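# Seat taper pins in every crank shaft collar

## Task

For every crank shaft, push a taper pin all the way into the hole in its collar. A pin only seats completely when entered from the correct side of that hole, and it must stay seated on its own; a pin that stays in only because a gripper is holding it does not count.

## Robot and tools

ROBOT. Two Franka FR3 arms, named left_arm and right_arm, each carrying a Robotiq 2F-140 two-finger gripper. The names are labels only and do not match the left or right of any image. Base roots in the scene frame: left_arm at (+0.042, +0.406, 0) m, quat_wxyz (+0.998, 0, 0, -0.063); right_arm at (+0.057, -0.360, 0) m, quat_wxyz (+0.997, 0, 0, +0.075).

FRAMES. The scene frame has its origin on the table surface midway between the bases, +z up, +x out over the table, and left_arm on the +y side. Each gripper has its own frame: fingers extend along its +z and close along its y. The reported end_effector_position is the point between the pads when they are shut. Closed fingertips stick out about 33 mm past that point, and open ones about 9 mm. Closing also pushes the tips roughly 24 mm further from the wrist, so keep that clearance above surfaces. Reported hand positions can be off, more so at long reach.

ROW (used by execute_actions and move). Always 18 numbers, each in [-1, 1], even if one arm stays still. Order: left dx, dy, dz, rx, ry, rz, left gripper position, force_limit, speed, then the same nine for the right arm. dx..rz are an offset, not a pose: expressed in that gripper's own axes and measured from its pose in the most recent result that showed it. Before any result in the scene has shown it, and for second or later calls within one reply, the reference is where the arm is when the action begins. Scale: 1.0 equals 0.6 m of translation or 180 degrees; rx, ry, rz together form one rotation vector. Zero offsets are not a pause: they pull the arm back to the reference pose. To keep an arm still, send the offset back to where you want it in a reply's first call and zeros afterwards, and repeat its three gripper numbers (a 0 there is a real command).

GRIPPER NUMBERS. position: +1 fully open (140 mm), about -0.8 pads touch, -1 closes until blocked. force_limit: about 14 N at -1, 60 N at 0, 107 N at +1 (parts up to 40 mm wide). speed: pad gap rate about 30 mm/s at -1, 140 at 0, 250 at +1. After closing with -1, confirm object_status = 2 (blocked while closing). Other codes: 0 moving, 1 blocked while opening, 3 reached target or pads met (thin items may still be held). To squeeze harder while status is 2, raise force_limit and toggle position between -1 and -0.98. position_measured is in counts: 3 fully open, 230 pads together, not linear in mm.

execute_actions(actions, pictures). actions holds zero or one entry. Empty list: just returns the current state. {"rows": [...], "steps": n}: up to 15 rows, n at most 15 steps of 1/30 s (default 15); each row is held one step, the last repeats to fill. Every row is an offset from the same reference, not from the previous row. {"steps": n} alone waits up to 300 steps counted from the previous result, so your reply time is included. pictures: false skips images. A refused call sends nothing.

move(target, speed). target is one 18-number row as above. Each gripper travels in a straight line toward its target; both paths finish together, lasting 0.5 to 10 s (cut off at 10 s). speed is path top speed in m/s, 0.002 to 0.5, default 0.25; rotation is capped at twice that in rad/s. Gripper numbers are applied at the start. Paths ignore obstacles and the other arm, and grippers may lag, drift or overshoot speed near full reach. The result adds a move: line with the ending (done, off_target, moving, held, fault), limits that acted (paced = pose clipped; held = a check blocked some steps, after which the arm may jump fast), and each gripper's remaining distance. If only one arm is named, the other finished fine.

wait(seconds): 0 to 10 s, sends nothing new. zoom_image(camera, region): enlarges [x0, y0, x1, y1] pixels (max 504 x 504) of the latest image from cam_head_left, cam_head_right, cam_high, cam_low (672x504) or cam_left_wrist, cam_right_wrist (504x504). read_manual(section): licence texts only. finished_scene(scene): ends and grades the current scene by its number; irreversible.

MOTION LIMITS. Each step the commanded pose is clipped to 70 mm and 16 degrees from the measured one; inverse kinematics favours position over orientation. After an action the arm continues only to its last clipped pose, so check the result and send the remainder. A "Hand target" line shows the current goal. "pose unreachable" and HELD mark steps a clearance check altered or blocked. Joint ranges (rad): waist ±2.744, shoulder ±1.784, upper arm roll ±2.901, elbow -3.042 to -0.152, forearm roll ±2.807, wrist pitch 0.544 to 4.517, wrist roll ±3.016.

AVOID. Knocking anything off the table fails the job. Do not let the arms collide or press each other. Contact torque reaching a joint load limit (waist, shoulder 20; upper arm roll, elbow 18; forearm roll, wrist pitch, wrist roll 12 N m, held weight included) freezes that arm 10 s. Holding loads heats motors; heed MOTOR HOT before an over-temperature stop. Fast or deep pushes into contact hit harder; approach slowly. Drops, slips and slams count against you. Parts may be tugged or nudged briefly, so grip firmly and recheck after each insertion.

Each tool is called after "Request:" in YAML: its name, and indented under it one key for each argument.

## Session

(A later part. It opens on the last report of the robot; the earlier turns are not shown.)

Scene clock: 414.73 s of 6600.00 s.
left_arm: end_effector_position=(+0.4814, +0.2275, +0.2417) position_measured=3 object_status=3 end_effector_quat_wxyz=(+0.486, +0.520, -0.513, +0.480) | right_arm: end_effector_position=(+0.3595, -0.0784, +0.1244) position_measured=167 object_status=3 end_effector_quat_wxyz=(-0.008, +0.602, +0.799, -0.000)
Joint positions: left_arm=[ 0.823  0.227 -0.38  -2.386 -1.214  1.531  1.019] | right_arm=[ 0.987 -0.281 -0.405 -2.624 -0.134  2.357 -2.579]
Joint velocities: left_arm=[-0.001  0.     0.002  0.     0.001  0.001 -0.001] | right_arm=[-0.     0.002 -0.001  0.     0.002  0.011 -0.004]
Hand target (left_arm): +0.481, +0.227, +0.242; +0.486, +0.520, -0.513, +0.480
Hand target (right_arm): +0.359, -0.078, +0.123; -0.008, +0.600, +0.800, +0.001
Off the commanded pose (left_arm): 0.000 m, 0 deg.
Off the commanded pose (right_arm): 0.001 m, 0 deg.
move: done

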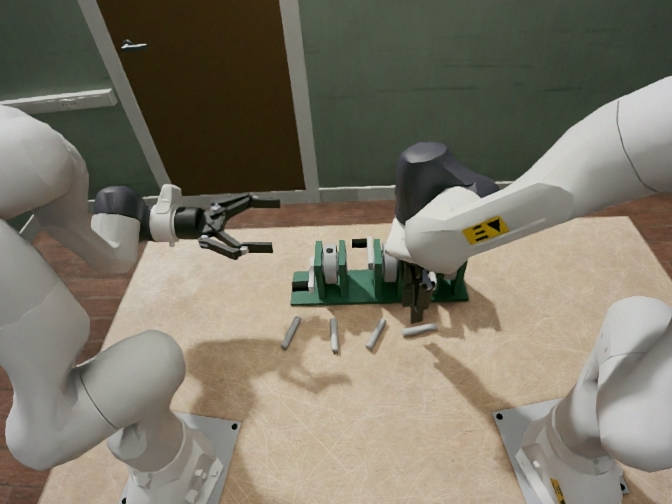

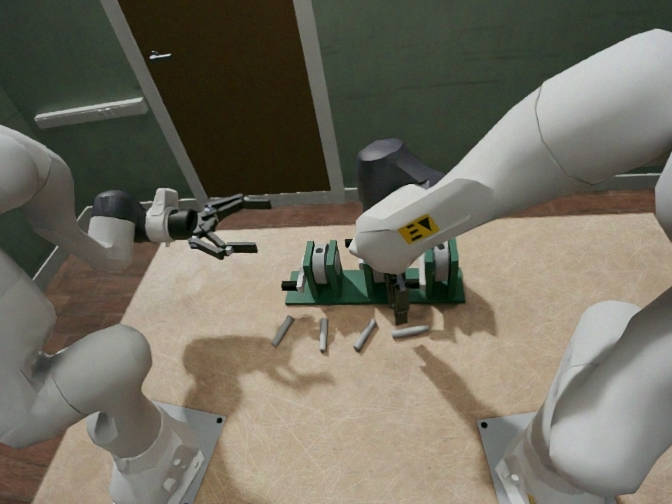

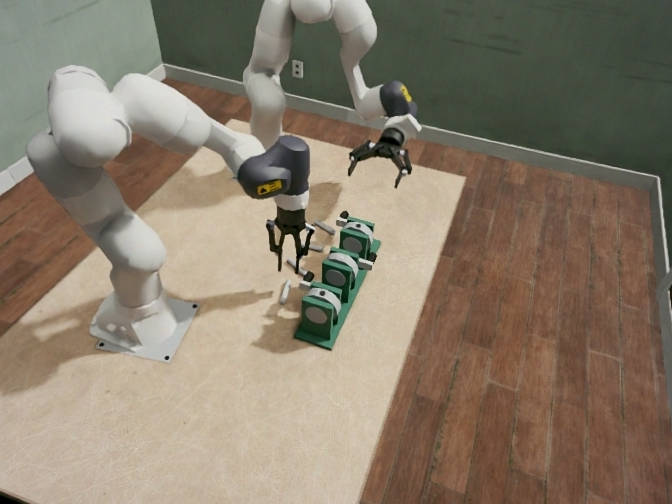

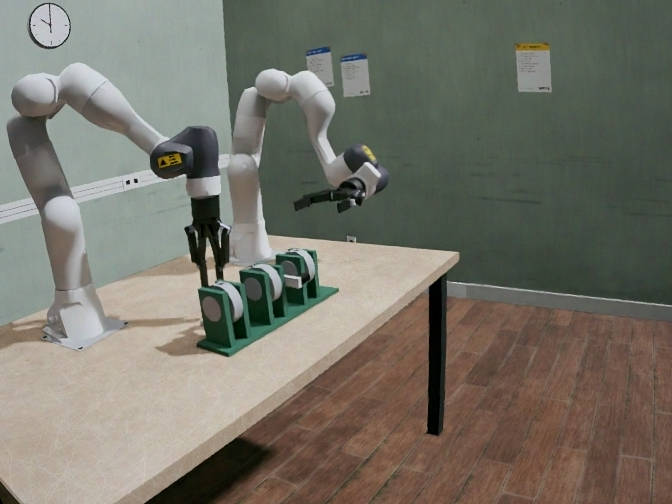

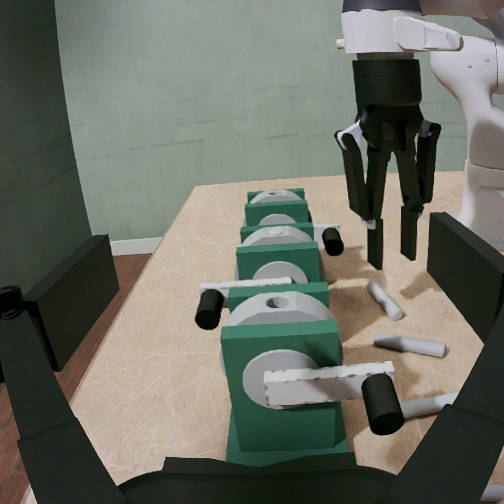

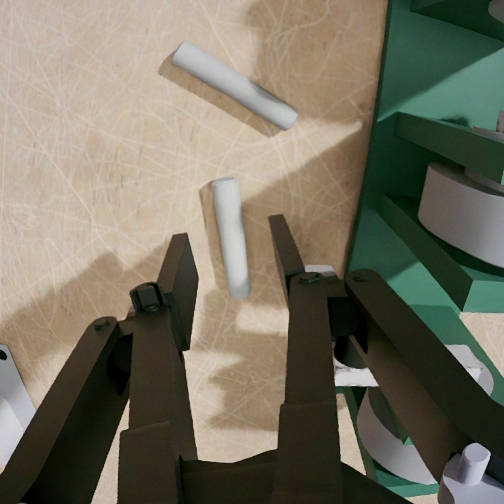

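Request:
move:
  target: [0,0,0,0,0,0,1,-1,0,0,0,0.134,-0.003,-0.004,0.027,-0.4,0,0]
  speed: 0.07

Scene clock: 424.23 s of 6600.00 s.
left_arm: end_effector_position=(+0.4814, +0.2275, +0.2417) position_measured=3 object_status=3 end_effector_quat_wxyz=(+0.486, +0.520, -0.513, +0.480) | right_arm: end_effector_position=(+0.3561, -0.0838, +0.0442) position_measured=179 object_status=3 end_effector_quat_wxyz=(+0.001, +0.634, +0.774, -0.008)
Joint positions: left_arm=[ 0.823  0.227 -0.38  -2.386 -1.214  1.531  1.019] | right_arm=[ 0.992 -0.078 -0.405 -2.684 -0.067  2.596 -2.544]
Joint velocities: left_arm=[-0.     0.001 -0.    -0.001 -0.     0.     0.   ] | right_arm=[-0.    -0.002 -0.001 -0.002  0.006  0.003  0.016]
Hand target (left_arm): +0.481, +0.227, +0.242; +0.486, +0.520, -0.513, +0.480
Hand target (right_arm): +0.358, -0.079, +0.044; +0.001, +0.635, +0.773, -0.000
Off the commanded pose (left_arm): 0.000 m, 0 deg.
Off the commanded pose (right_arm): 0.007 m, 1 deg.
After step 90, 5.03 s passed at rest.
move: off_target (right_arm)

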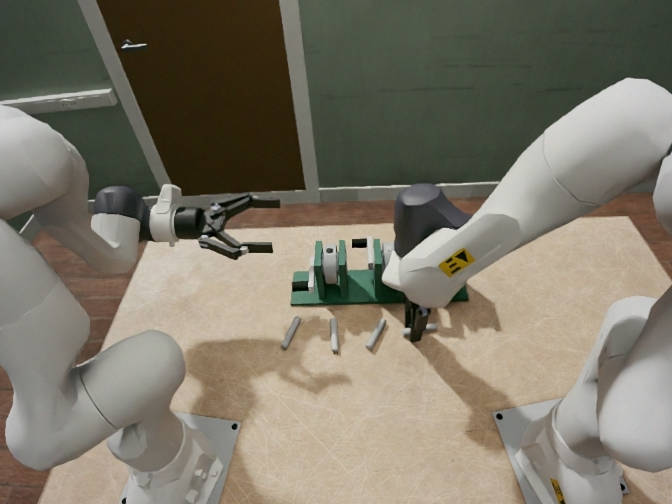

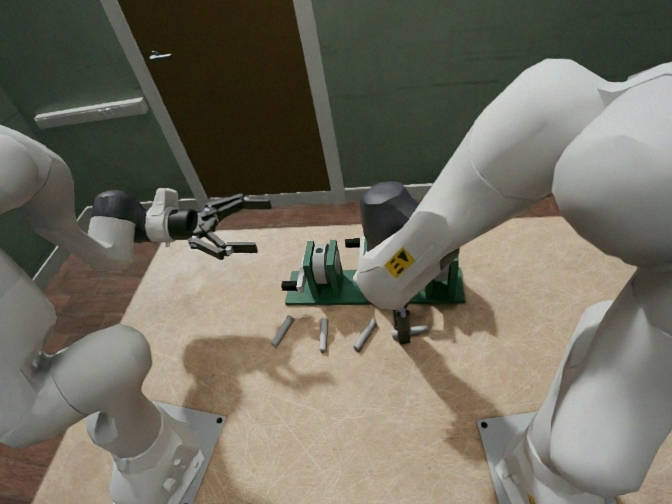

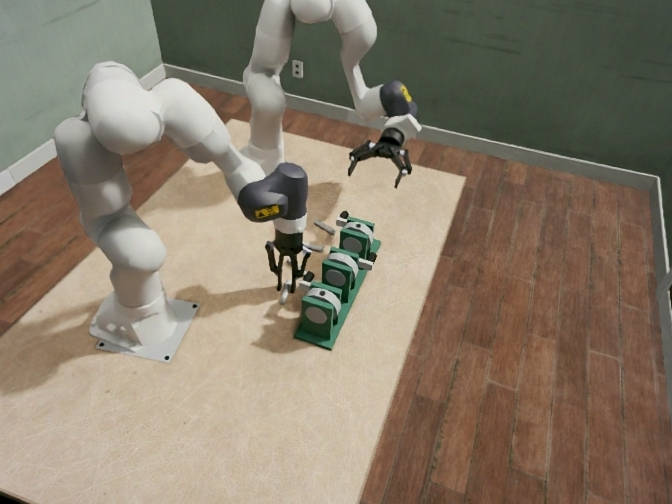

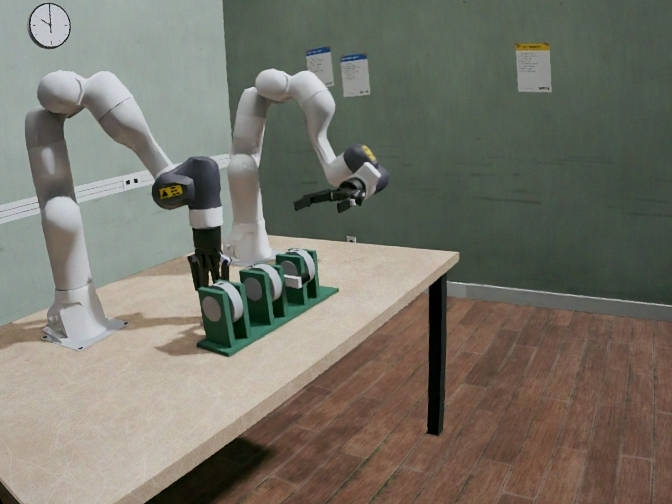

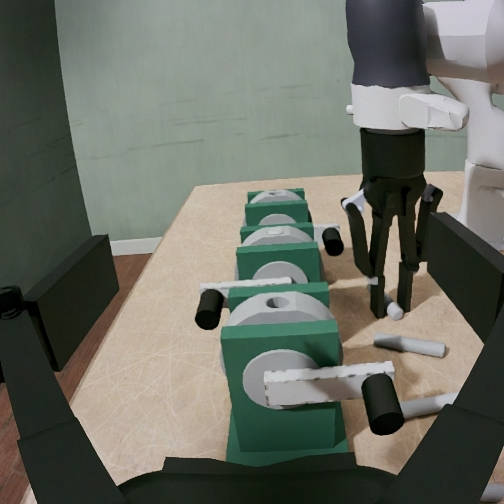

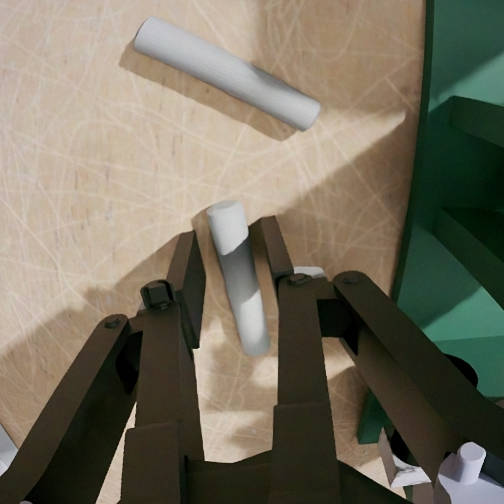

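Request:
move:
  target: [0,0,0,0,0,0,1,-1,0,0.011,0.001,-0.003,0.002,0.004,0,-0.4,0,0]
  speed: 0.02

Scene clock: 430.10 s of 6600.00 s.
left_arm: end_effector_position=(+0.4814, +0.2275, +0.2417) position_measured=3 object_status=3 end_effector_quat_wxyz=(+0.486, +0.520, -0.513, +0.480) | right_arm: end_effector_position=(+0.3562, -0.0783, +0.0457) position_measured=179 object_status=3 end_effector_quat_wxyz=(-0.005, +0.637, +0.771, -0.006)
Joint positions: left_arm=[ 0.823  0.227 -0.38  -2.386 -1.214  1.531  1.019] | right_arm=[ 0.997 -0.074 -0.405 -2.675 -0.039  2.594 -2.554]
Joint velocities: left_arm=[ 0.    -0.001 -0.001 -0.    -0.    -0.    -0.002] | right_arm=[ 0.001  0.001 -0.001  0.     0.011 -0.003 -0.018]
Hand target (left_arm): +0.481, +0.227, +0.242; +0.486, +0.520, -0.513, +0.480
Hand target (right_arm): +0.355, -0.077, +0.046; -0.006, +0.634, +0.774, -0.007
Off the commanded pose (left_arm): 0.000 m, 0 deg.
Off the commanded pose (right_arm): 0.001 m, 1 deg.
After step 90, 2.17 s passed at rest.
move: done

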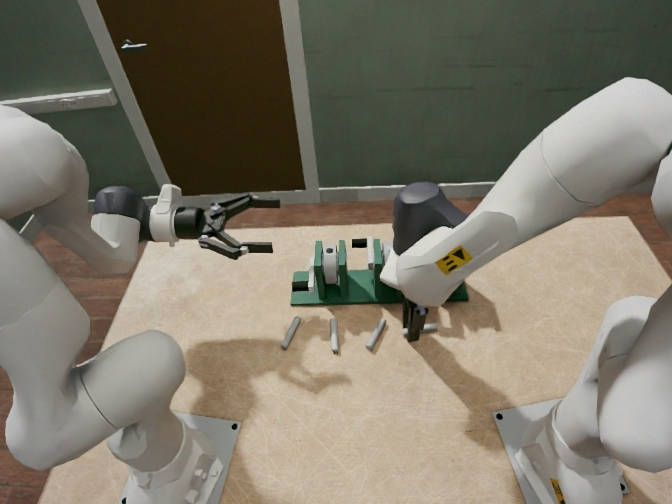

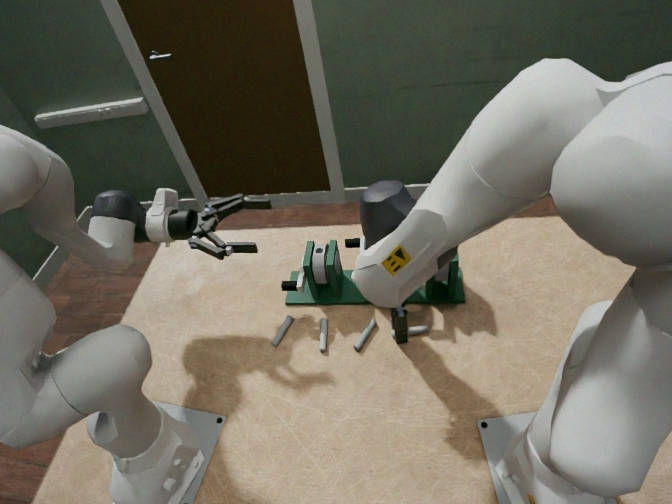

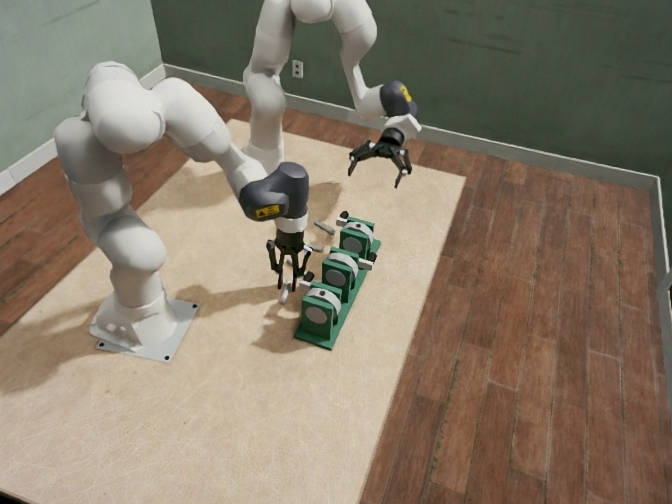

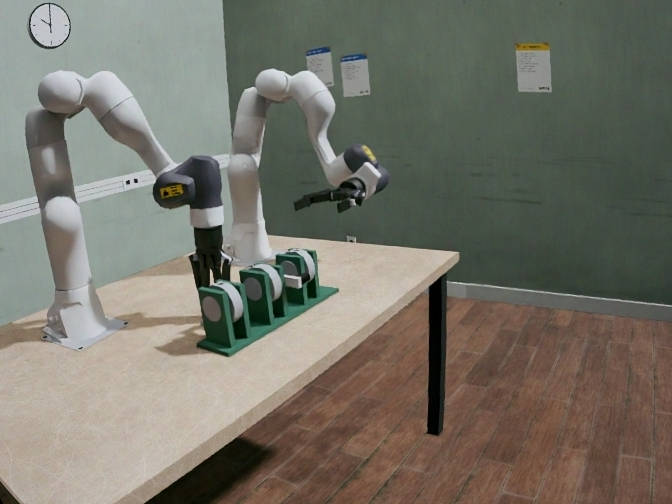

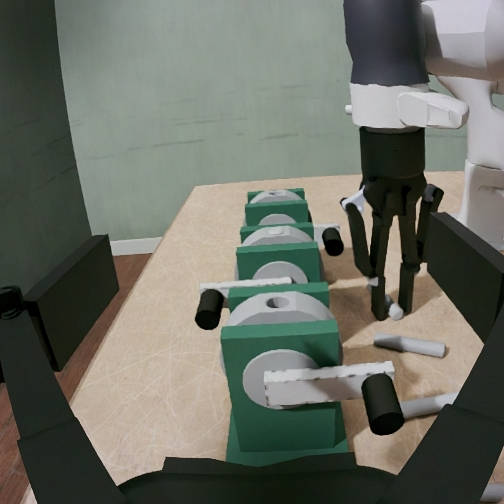

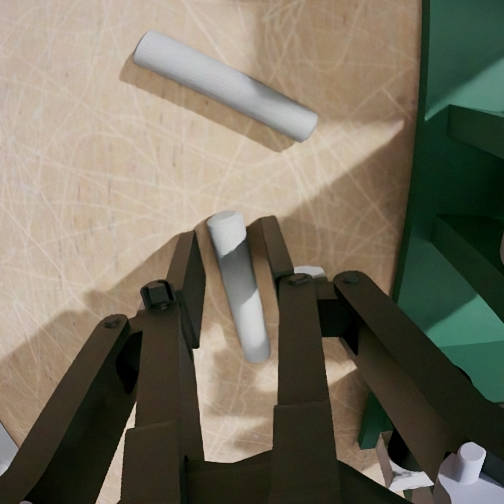

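Request:
move:
  target: [0,0,0,0,0,0,1,-1,0,0,0,0,0,0,0,-1,0,-0.5]
  speed: 0.02

Request:
move:
  target: [0,0,0,0,0,0,1,-1,0,0,0,-0.05,0,0,0,-1,0,-0.5]
  speed: 0.08

Scene clock: 436.03 s of 6600.00 s.
left_arm: end_effector_position=(+0.4814, +0.2275, +0.2417) position_measured=3 object_status=3 end_effector_quat_wxyz=(+0.486, +0.520, -0.513, +0.480) | right_arm: end_effector_position=(+0.3561, -0.0781, +0.0459) position_measured=209 object_status=2 end_effector_quat_wxyz=(-0.006, +0.636, +0.772, -0.006)
Joint positions: left_arm=[ 0.823  0.227 -0.38  -2.386 -1.214  1.531  1.019] | right_arm=[ 0.997 -0.074 -0.405 -2.675 -0.038  2.593 -2.558]
Joint velocities: left_arm=[-0.001 -0.001  0.     0.     0.003 -0.001  0.001] | right_arm=[ 0.     0.002  0.002 -0.001 -0.001 -0.001  0.001]
Hand target (left_arm): +0.481, +0.227, +0.242; +0.486, +0.520, -0.513, +0.480
Hand target (right_arm): +0.356, -0.078, +0.046; -0.005, +0.637, +0.771, -0.006
Off the commanded pose (left_arm): 0.000 m, 0 deg.
Off the commanded pose (right_arm): 0.000 m, 0 deg.
After step 90, 2.23 s passed at rest.
move: done

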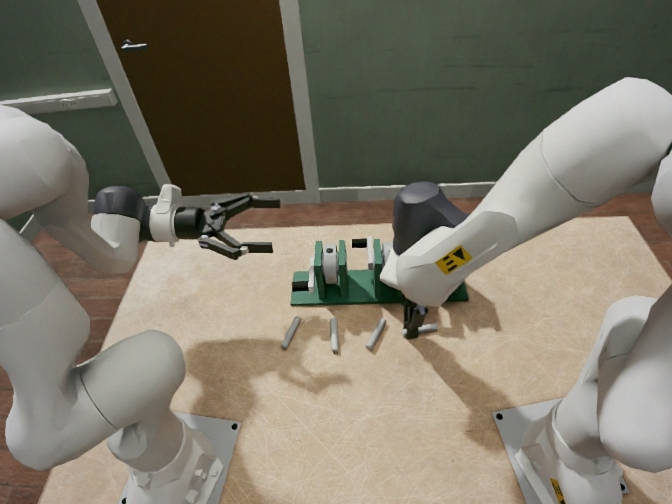

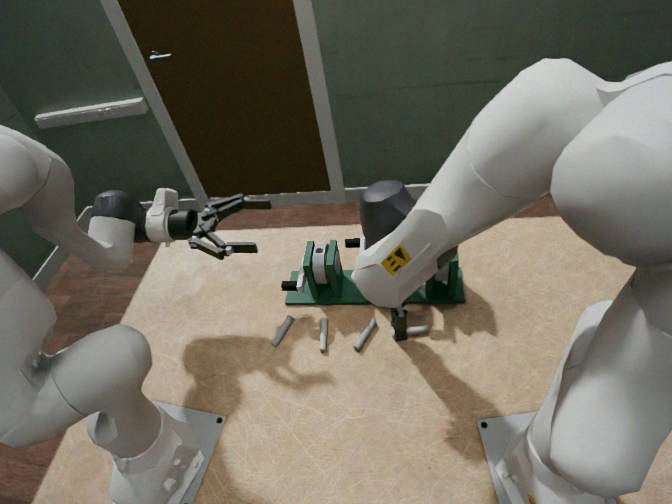

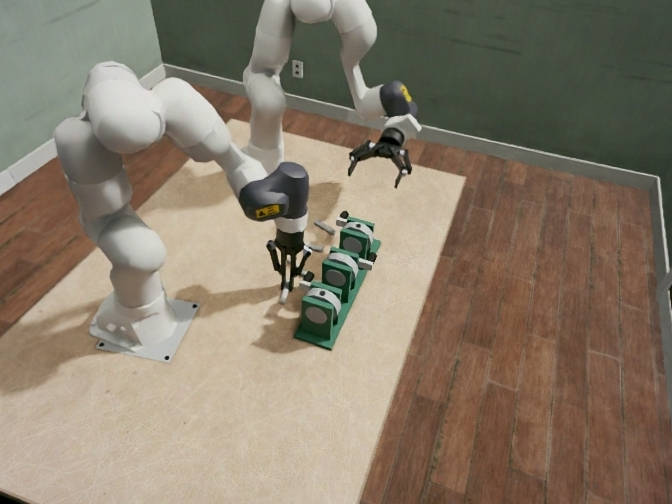

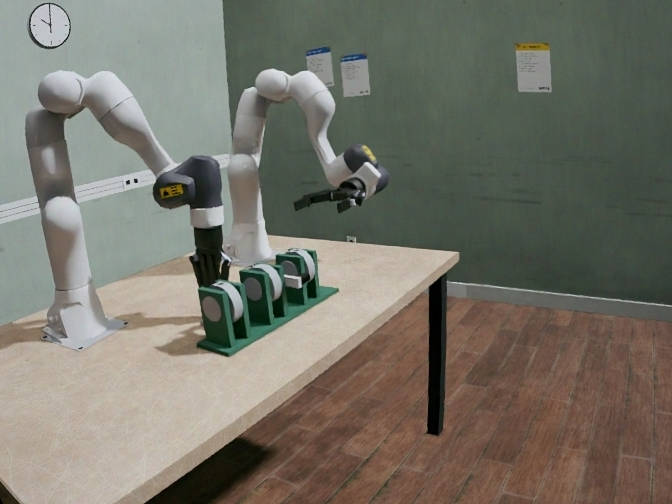

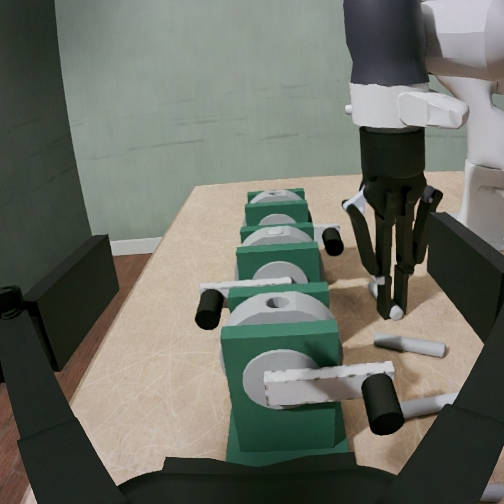

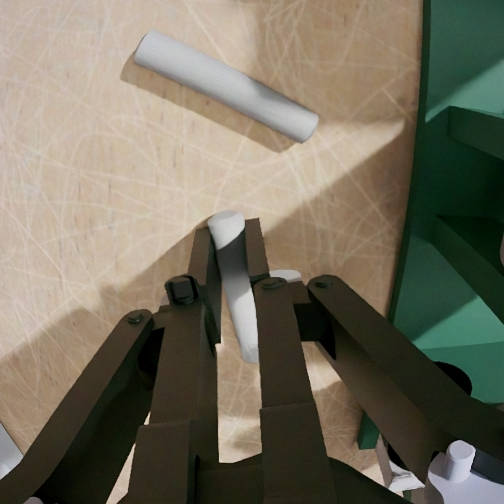

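Scene clock: 437.00 s of 6600.00 s.
left_arm: end_effector_position=(+0.4814, +0.2275, +0.2417) position_measured=3 object_status=3 end_effector_quat_wxyz=(+0.486, +0.520, -0.513, +0.480) | right_arm: end_effector_position=(+0.3560, -0.0783, +0.0745) position_measured=209 object_status=2 end_effector_quat_wxyz=(-0.007, +0.634, +0.773, -0.007)
Joint positions: left_arm=[ 0.823  0.227 -0.38  -2.386 -1.214  1.531  1.019] | right_arm=[ 0.99  -0.156 -0.404 -2.66  -0.083  2.5   -2.53 ]
Joint velocities: left_arm=[-0.001  0.    -0.001  0.     0.001  0.001  0.   ] | right_arm=[-0.001  0.     0.001 -0.001 -0.003 -0.012  0.012]
Hand target (left_arm): +0.481, +0.227, +0.242; +0.486, +0.520, -0.513, +0.480
Hand target (right_arm): +0.357, -0.078, +0.076; -0.006, +0.636, +0.772, -0.006
Off the commanded pose (left_arm): 0.000 m, 0 deg.
Off the commanded pose (right_arm): 0.001 m, 0 deg.
move: done

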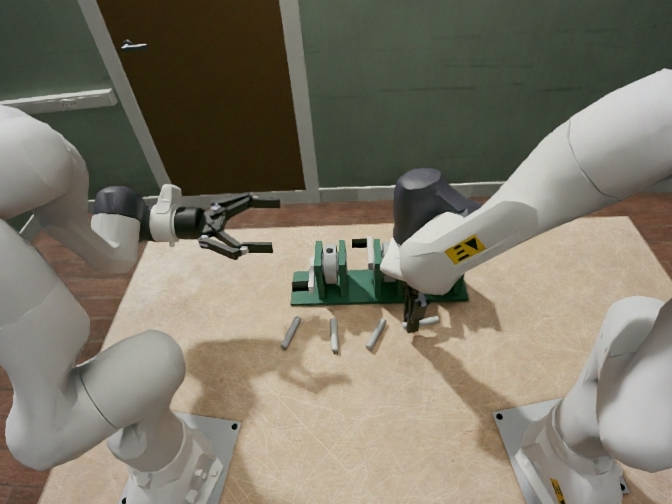

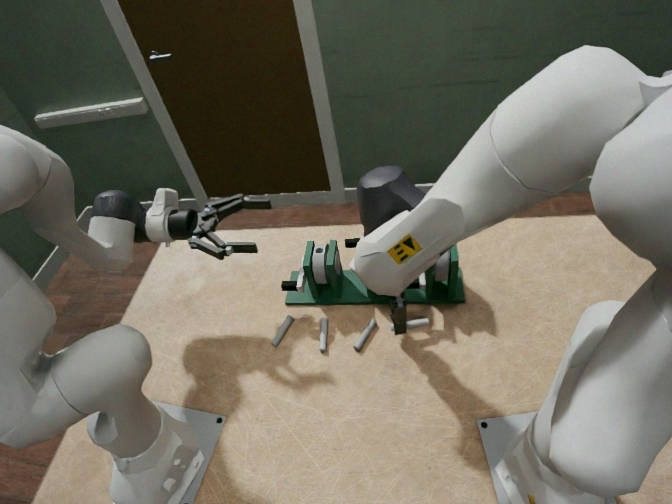

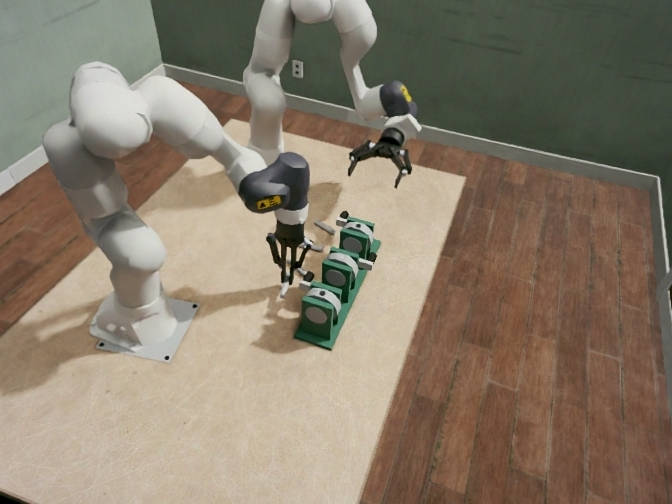

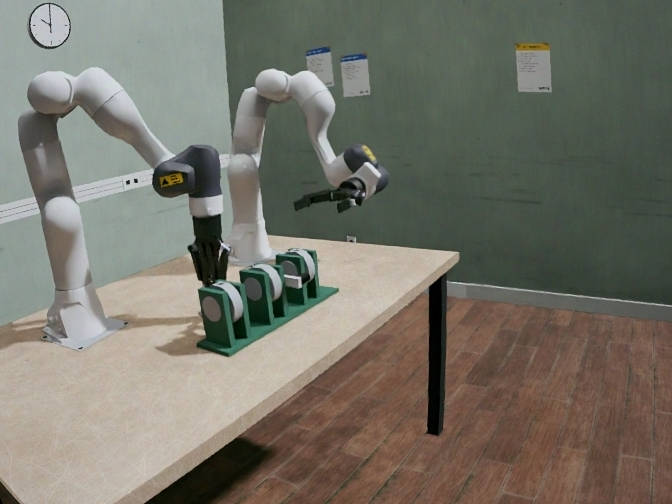

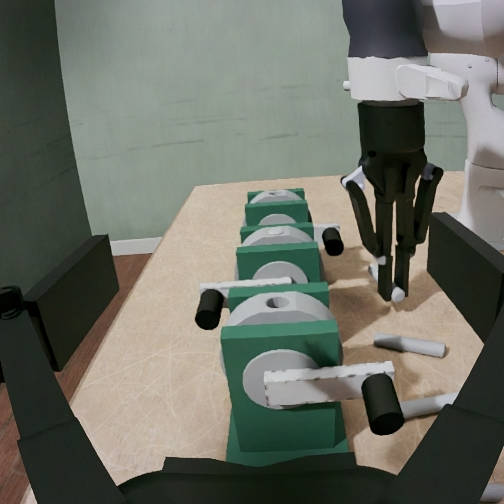

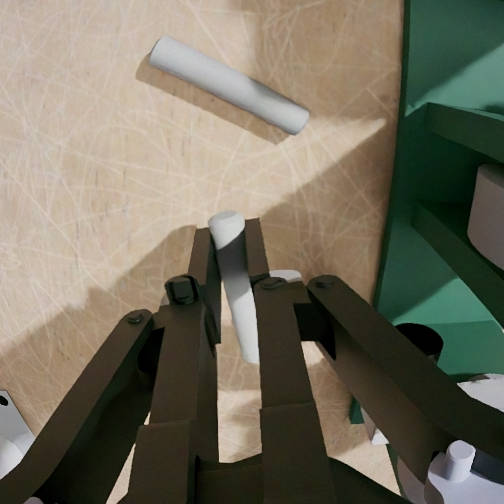

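Request:
move:
  target: [0,0,0,0,0,0,1,-1,0,-0.117,-0.01,-0.325,0,0,0.821,-1,0,-0.5]
  speed: 0.4

Scene clock: 443.87 s of 6600.00 s.
left_arm: end_effector_position=(+0.4814, +0.2275, +0.2417) position_measured=3 object_status=3 end_effector_quat_wxyz=(+0.486, +0.520, -0.513, +0.480) | right_arm: end_effector_position=(+0.3698, -0.1482, +0.2706) position_measured=209 object_status=2 end_effector_quat_wxyz=(+0.010, +0.922, -0.386, +0.000)
Joint positions: left_arm=[ 0.823  0.227 -0.38  -2.386 -1.214  1.531  1.019] | right_arm=[-0.013 -0.596  0.397 -2.464  0.216  1.883 -0.377]
Joint velocities: left_arm=[-0.001  0.001  0.001  0.001  0.     0.     0.   ] | right_arm=[-0.001 -0.    -0.001  0.     0.001 -0.002  0.028]
Hand target (left_arm): +0.481, +0.227, +0.242; +0.486, +0.520, -0.513, +0.480
Hand target (right_arm): +0.370, -0.147, +0.272; +0.009, +0.920, -0.392, +0.001
Off the commanded pose (left_arm): 0.000 m, 0 deg.
Off the commanded pose (right_arm): 0.003 m, 2 deg.
move: done

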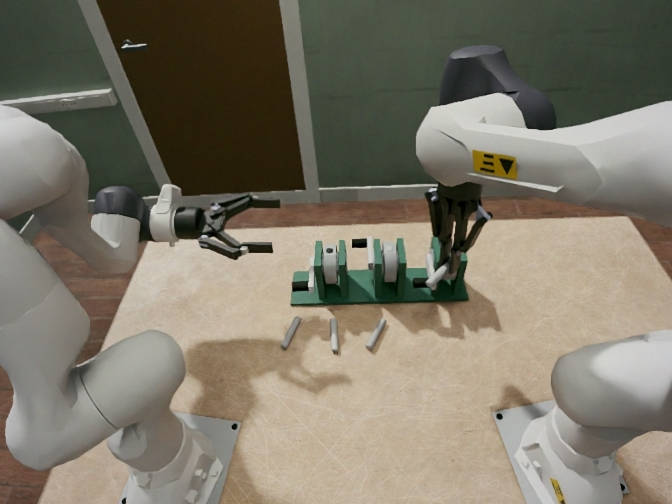

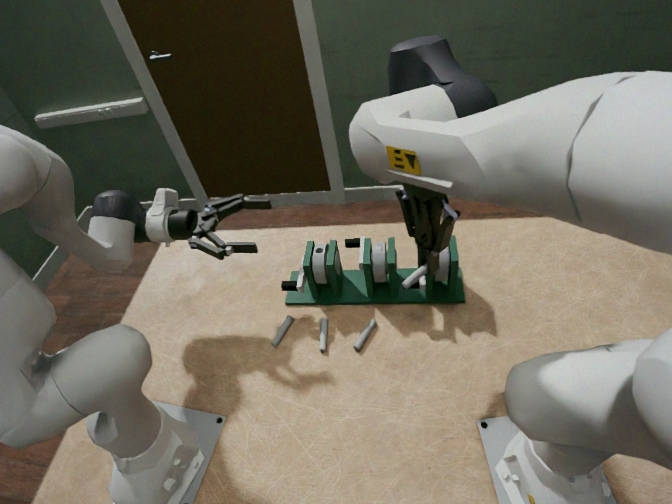

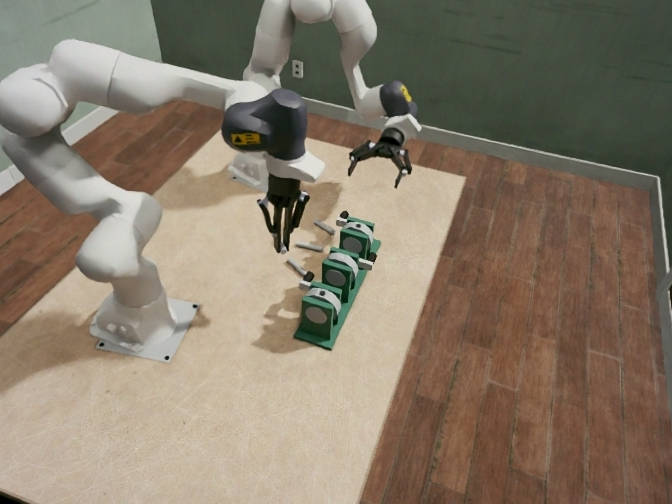

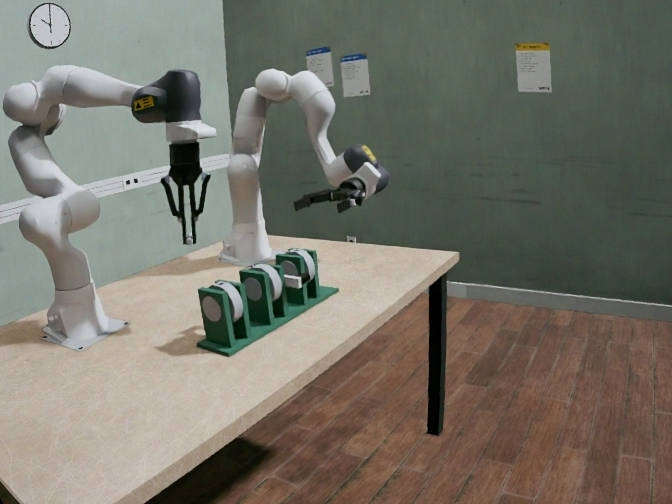

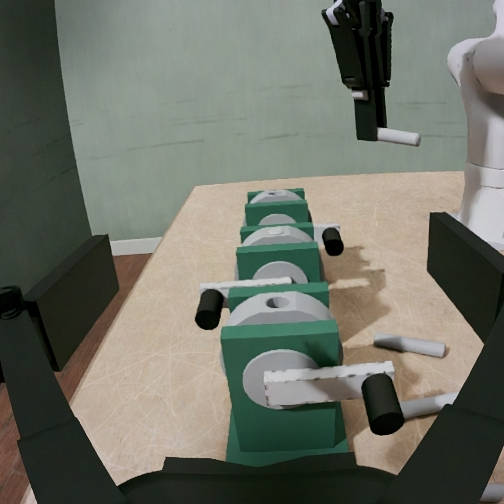

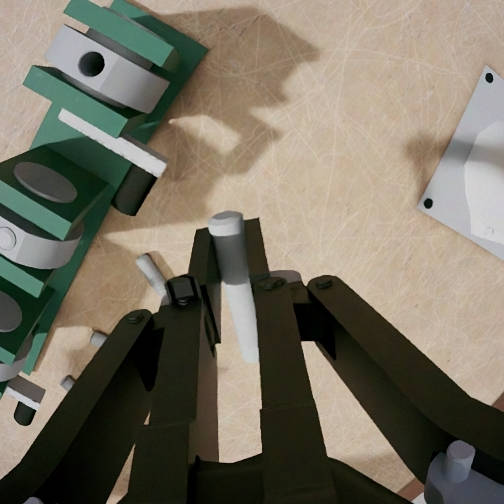

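Request:
move:
  target: [0,0,0,0,0,0,1,-1,0,0.1275,-0.12,0,0,0.5,0,-1,0,-0.5]
  speed: 0.3

Scene clock: 450.03 s of 6600.00 s.
left_arm: end_effector_position=(+0.4814, +0.2275, +0.2417) position_measured=3 object_status=3 end_effector_quat_wxyz=(+0.486, +0.520, -0.513, +0.480) | right_arm: end_effector_position=(+0.4686, -0.1469, +0.2580) position_measured=209 object_status=2 end_effector_quat_wxyz=(+0.285, +0.662, -0.248, +0.648)
Joint positions: left_arm=[ 0.823  0.227 -0.38  -2.386 -1.214  1.531  1.019] | right_arm=[-0.685 -1.396  1.734 -2.448 -0.158  2.176  0.235]
Joint velocities: left_arm=[ 0.     0.    -0.001  0.     0.001 -0.     0.001] | right_arm=[ 0.002 -0.011  0.001  0.     0.017  0.002  0.013]
Hand target (left_arm): +0.481, +0.227, +0.242; +0.486, +0.520, -0.513, +0.480
Hand target (right_arm): +0.469, -0.146, +0.257; +0.281, +0.661, -0.250, +0.649
Off the commanded pose (left_arm): 0.000 m, 0 deg.
Off the commanded pose (right_arm): 0.014 m, 3 deg.
move: off_target (right_arm)

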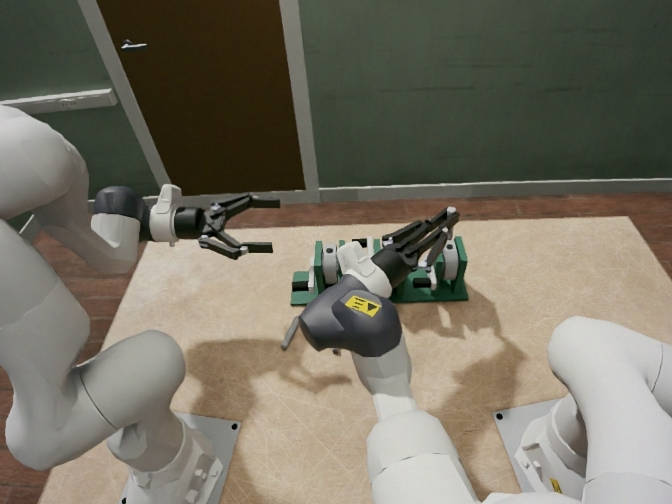

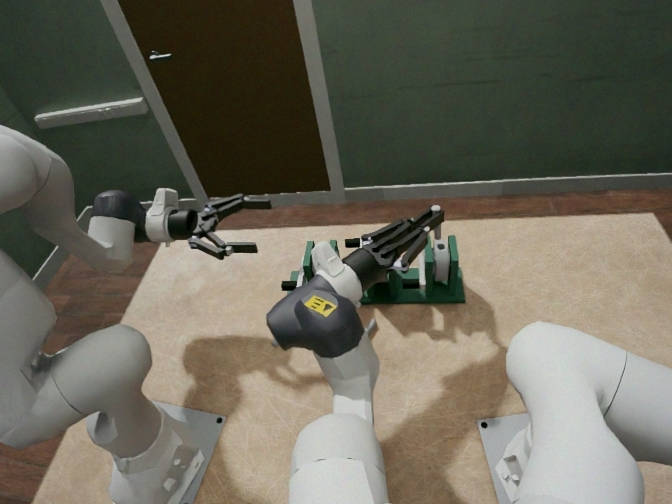

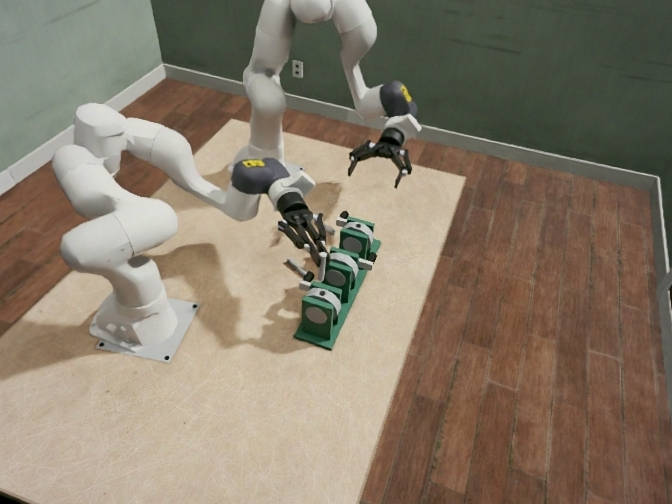

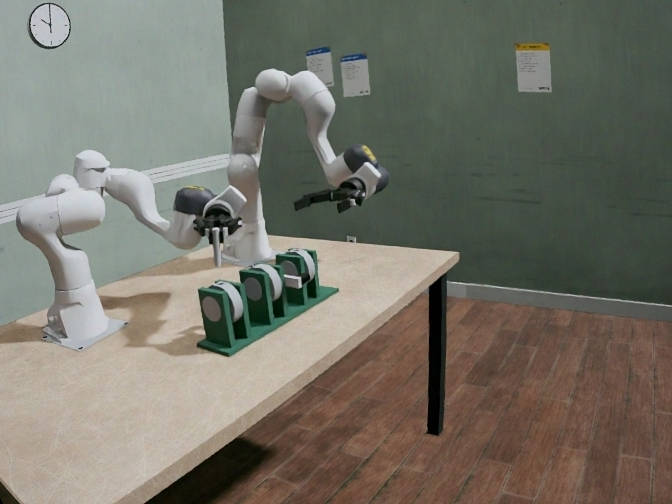

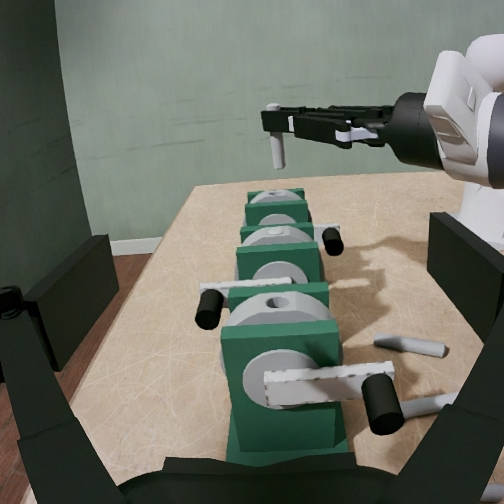

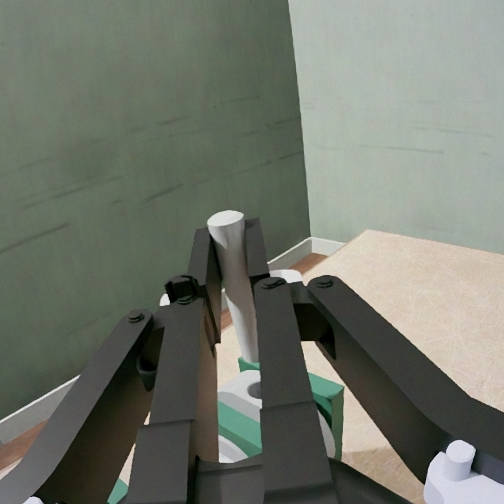

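Request:
move:
  target: [0,0,0,0,0,0,1,-1,0,-0.037,-0.003,0.013,-0.0095,0,0.019,-1,0,-0.5]
  speed: 0.05

Request:
zoom_image:
  camera: "cam_left_wrist"
  region: [240,135,310,205]

Request:
zoom_image:
  camera: "cam_right_wrist"
  region: [200,320,300,420]

Scene clock: 458.43 s of 6600.00 s.
left_arm: end_effector_position=(+0.4814, +0.2275, +0.2417) position_measured=3 object_status=3 end_effector_quat_wxyz=(+0.486, +0.520, -0.513, +0.480) | right_arm: end_effector_position=(+0.4749, -0.1517, +0.2355) position_measured=209 object_status=2 end_effector_quat_wxyz=(+0.277, +0.652, -0.273, +0.651)
Joint positions: left_arm=[ 0.823  0.227 -0.38  -2.386 -1.214  1.531  1.019] | right_arm=[-0.73  -1.442  1.783 -2.416 -0.093  2.172  0.282]
Joint velocities: left_arm=[ 0.    -0.001  0.     0.     0.001  0.    -0.   ] | right_arm=[ 0.    -0.011  0.001  0.002  0.02  -0.001  0.013]
Hand target (left_arm): +0.481, +0.227, +0.242; +0.486, +0.520, -0.513, +0.480
Hand target (right_arm): +0.475, -0.152, +0.235; +0.276, +0.650, -0.276, +0.652
Off the commanded pose (left_arm): 0.000 m, 0 deg.
Off the commanded pose (right_arm): 0.000 m, 1 deg.
After step 90, 4.40 s passed at rest.
move: done

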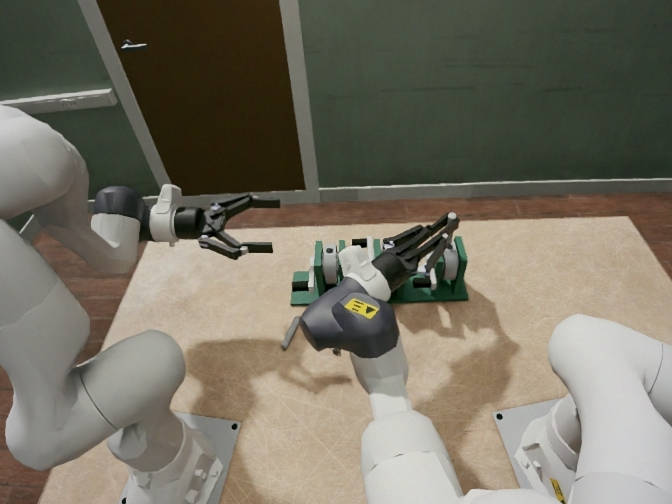

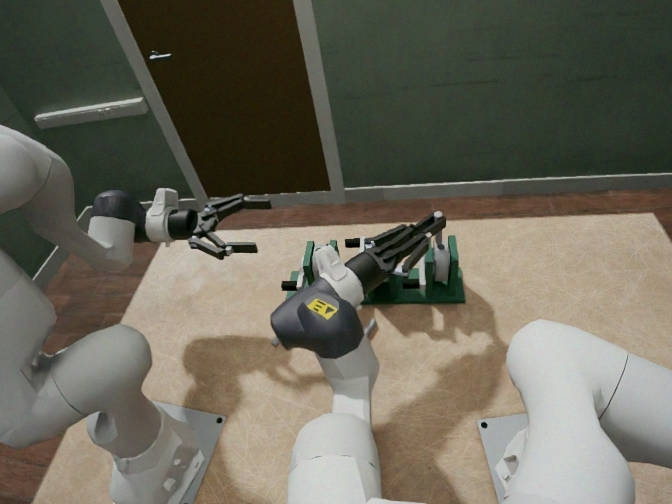

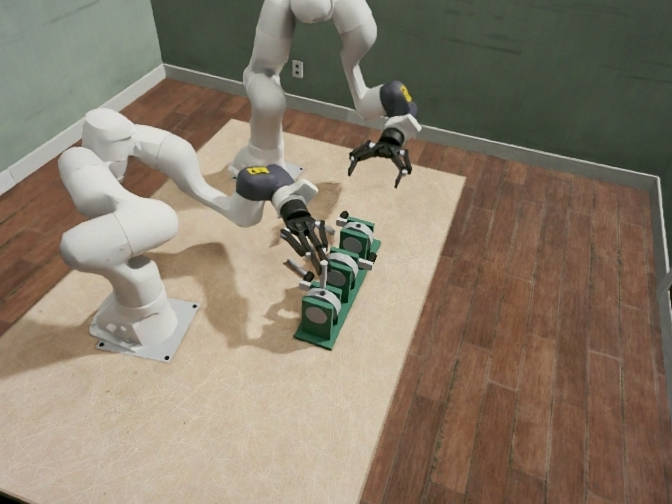

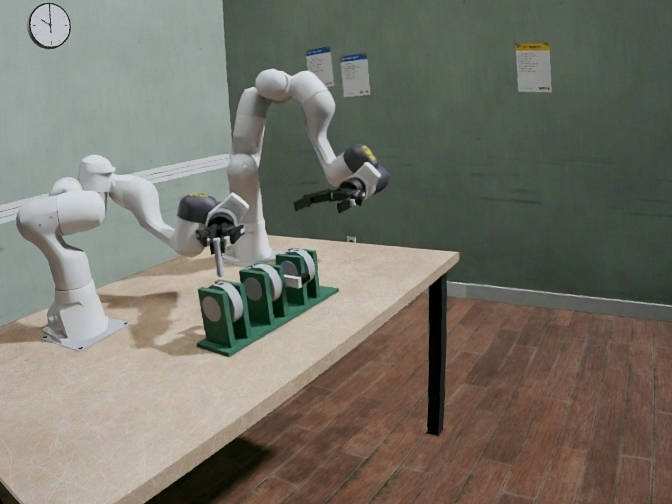

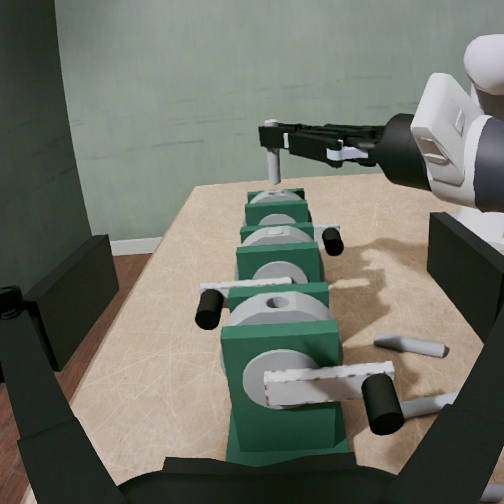

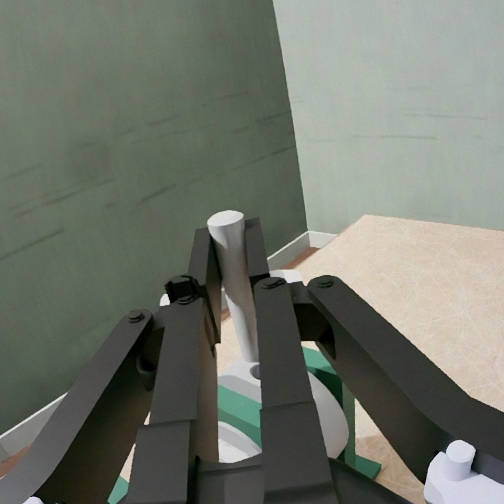

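Region (240, 135, 310, 205) of cam_left_wrist's 504x504 image, scaled by 7.200, with more detail than that image has.

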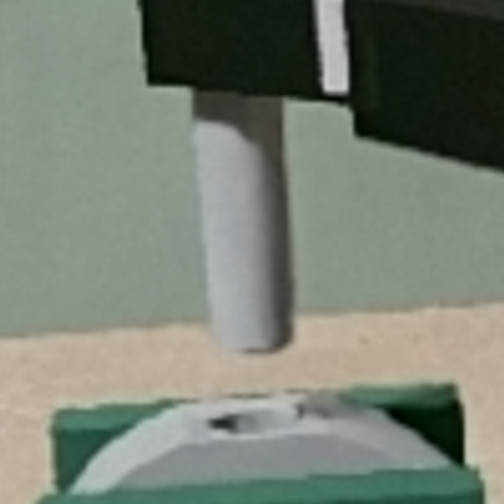

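Region (200, 320, 300, 420) of cam_right_wrist's 504x504 image, scaled by 5.040, with more detail than that image has.

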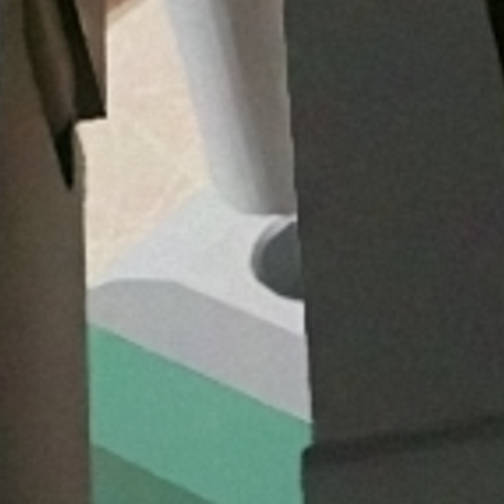

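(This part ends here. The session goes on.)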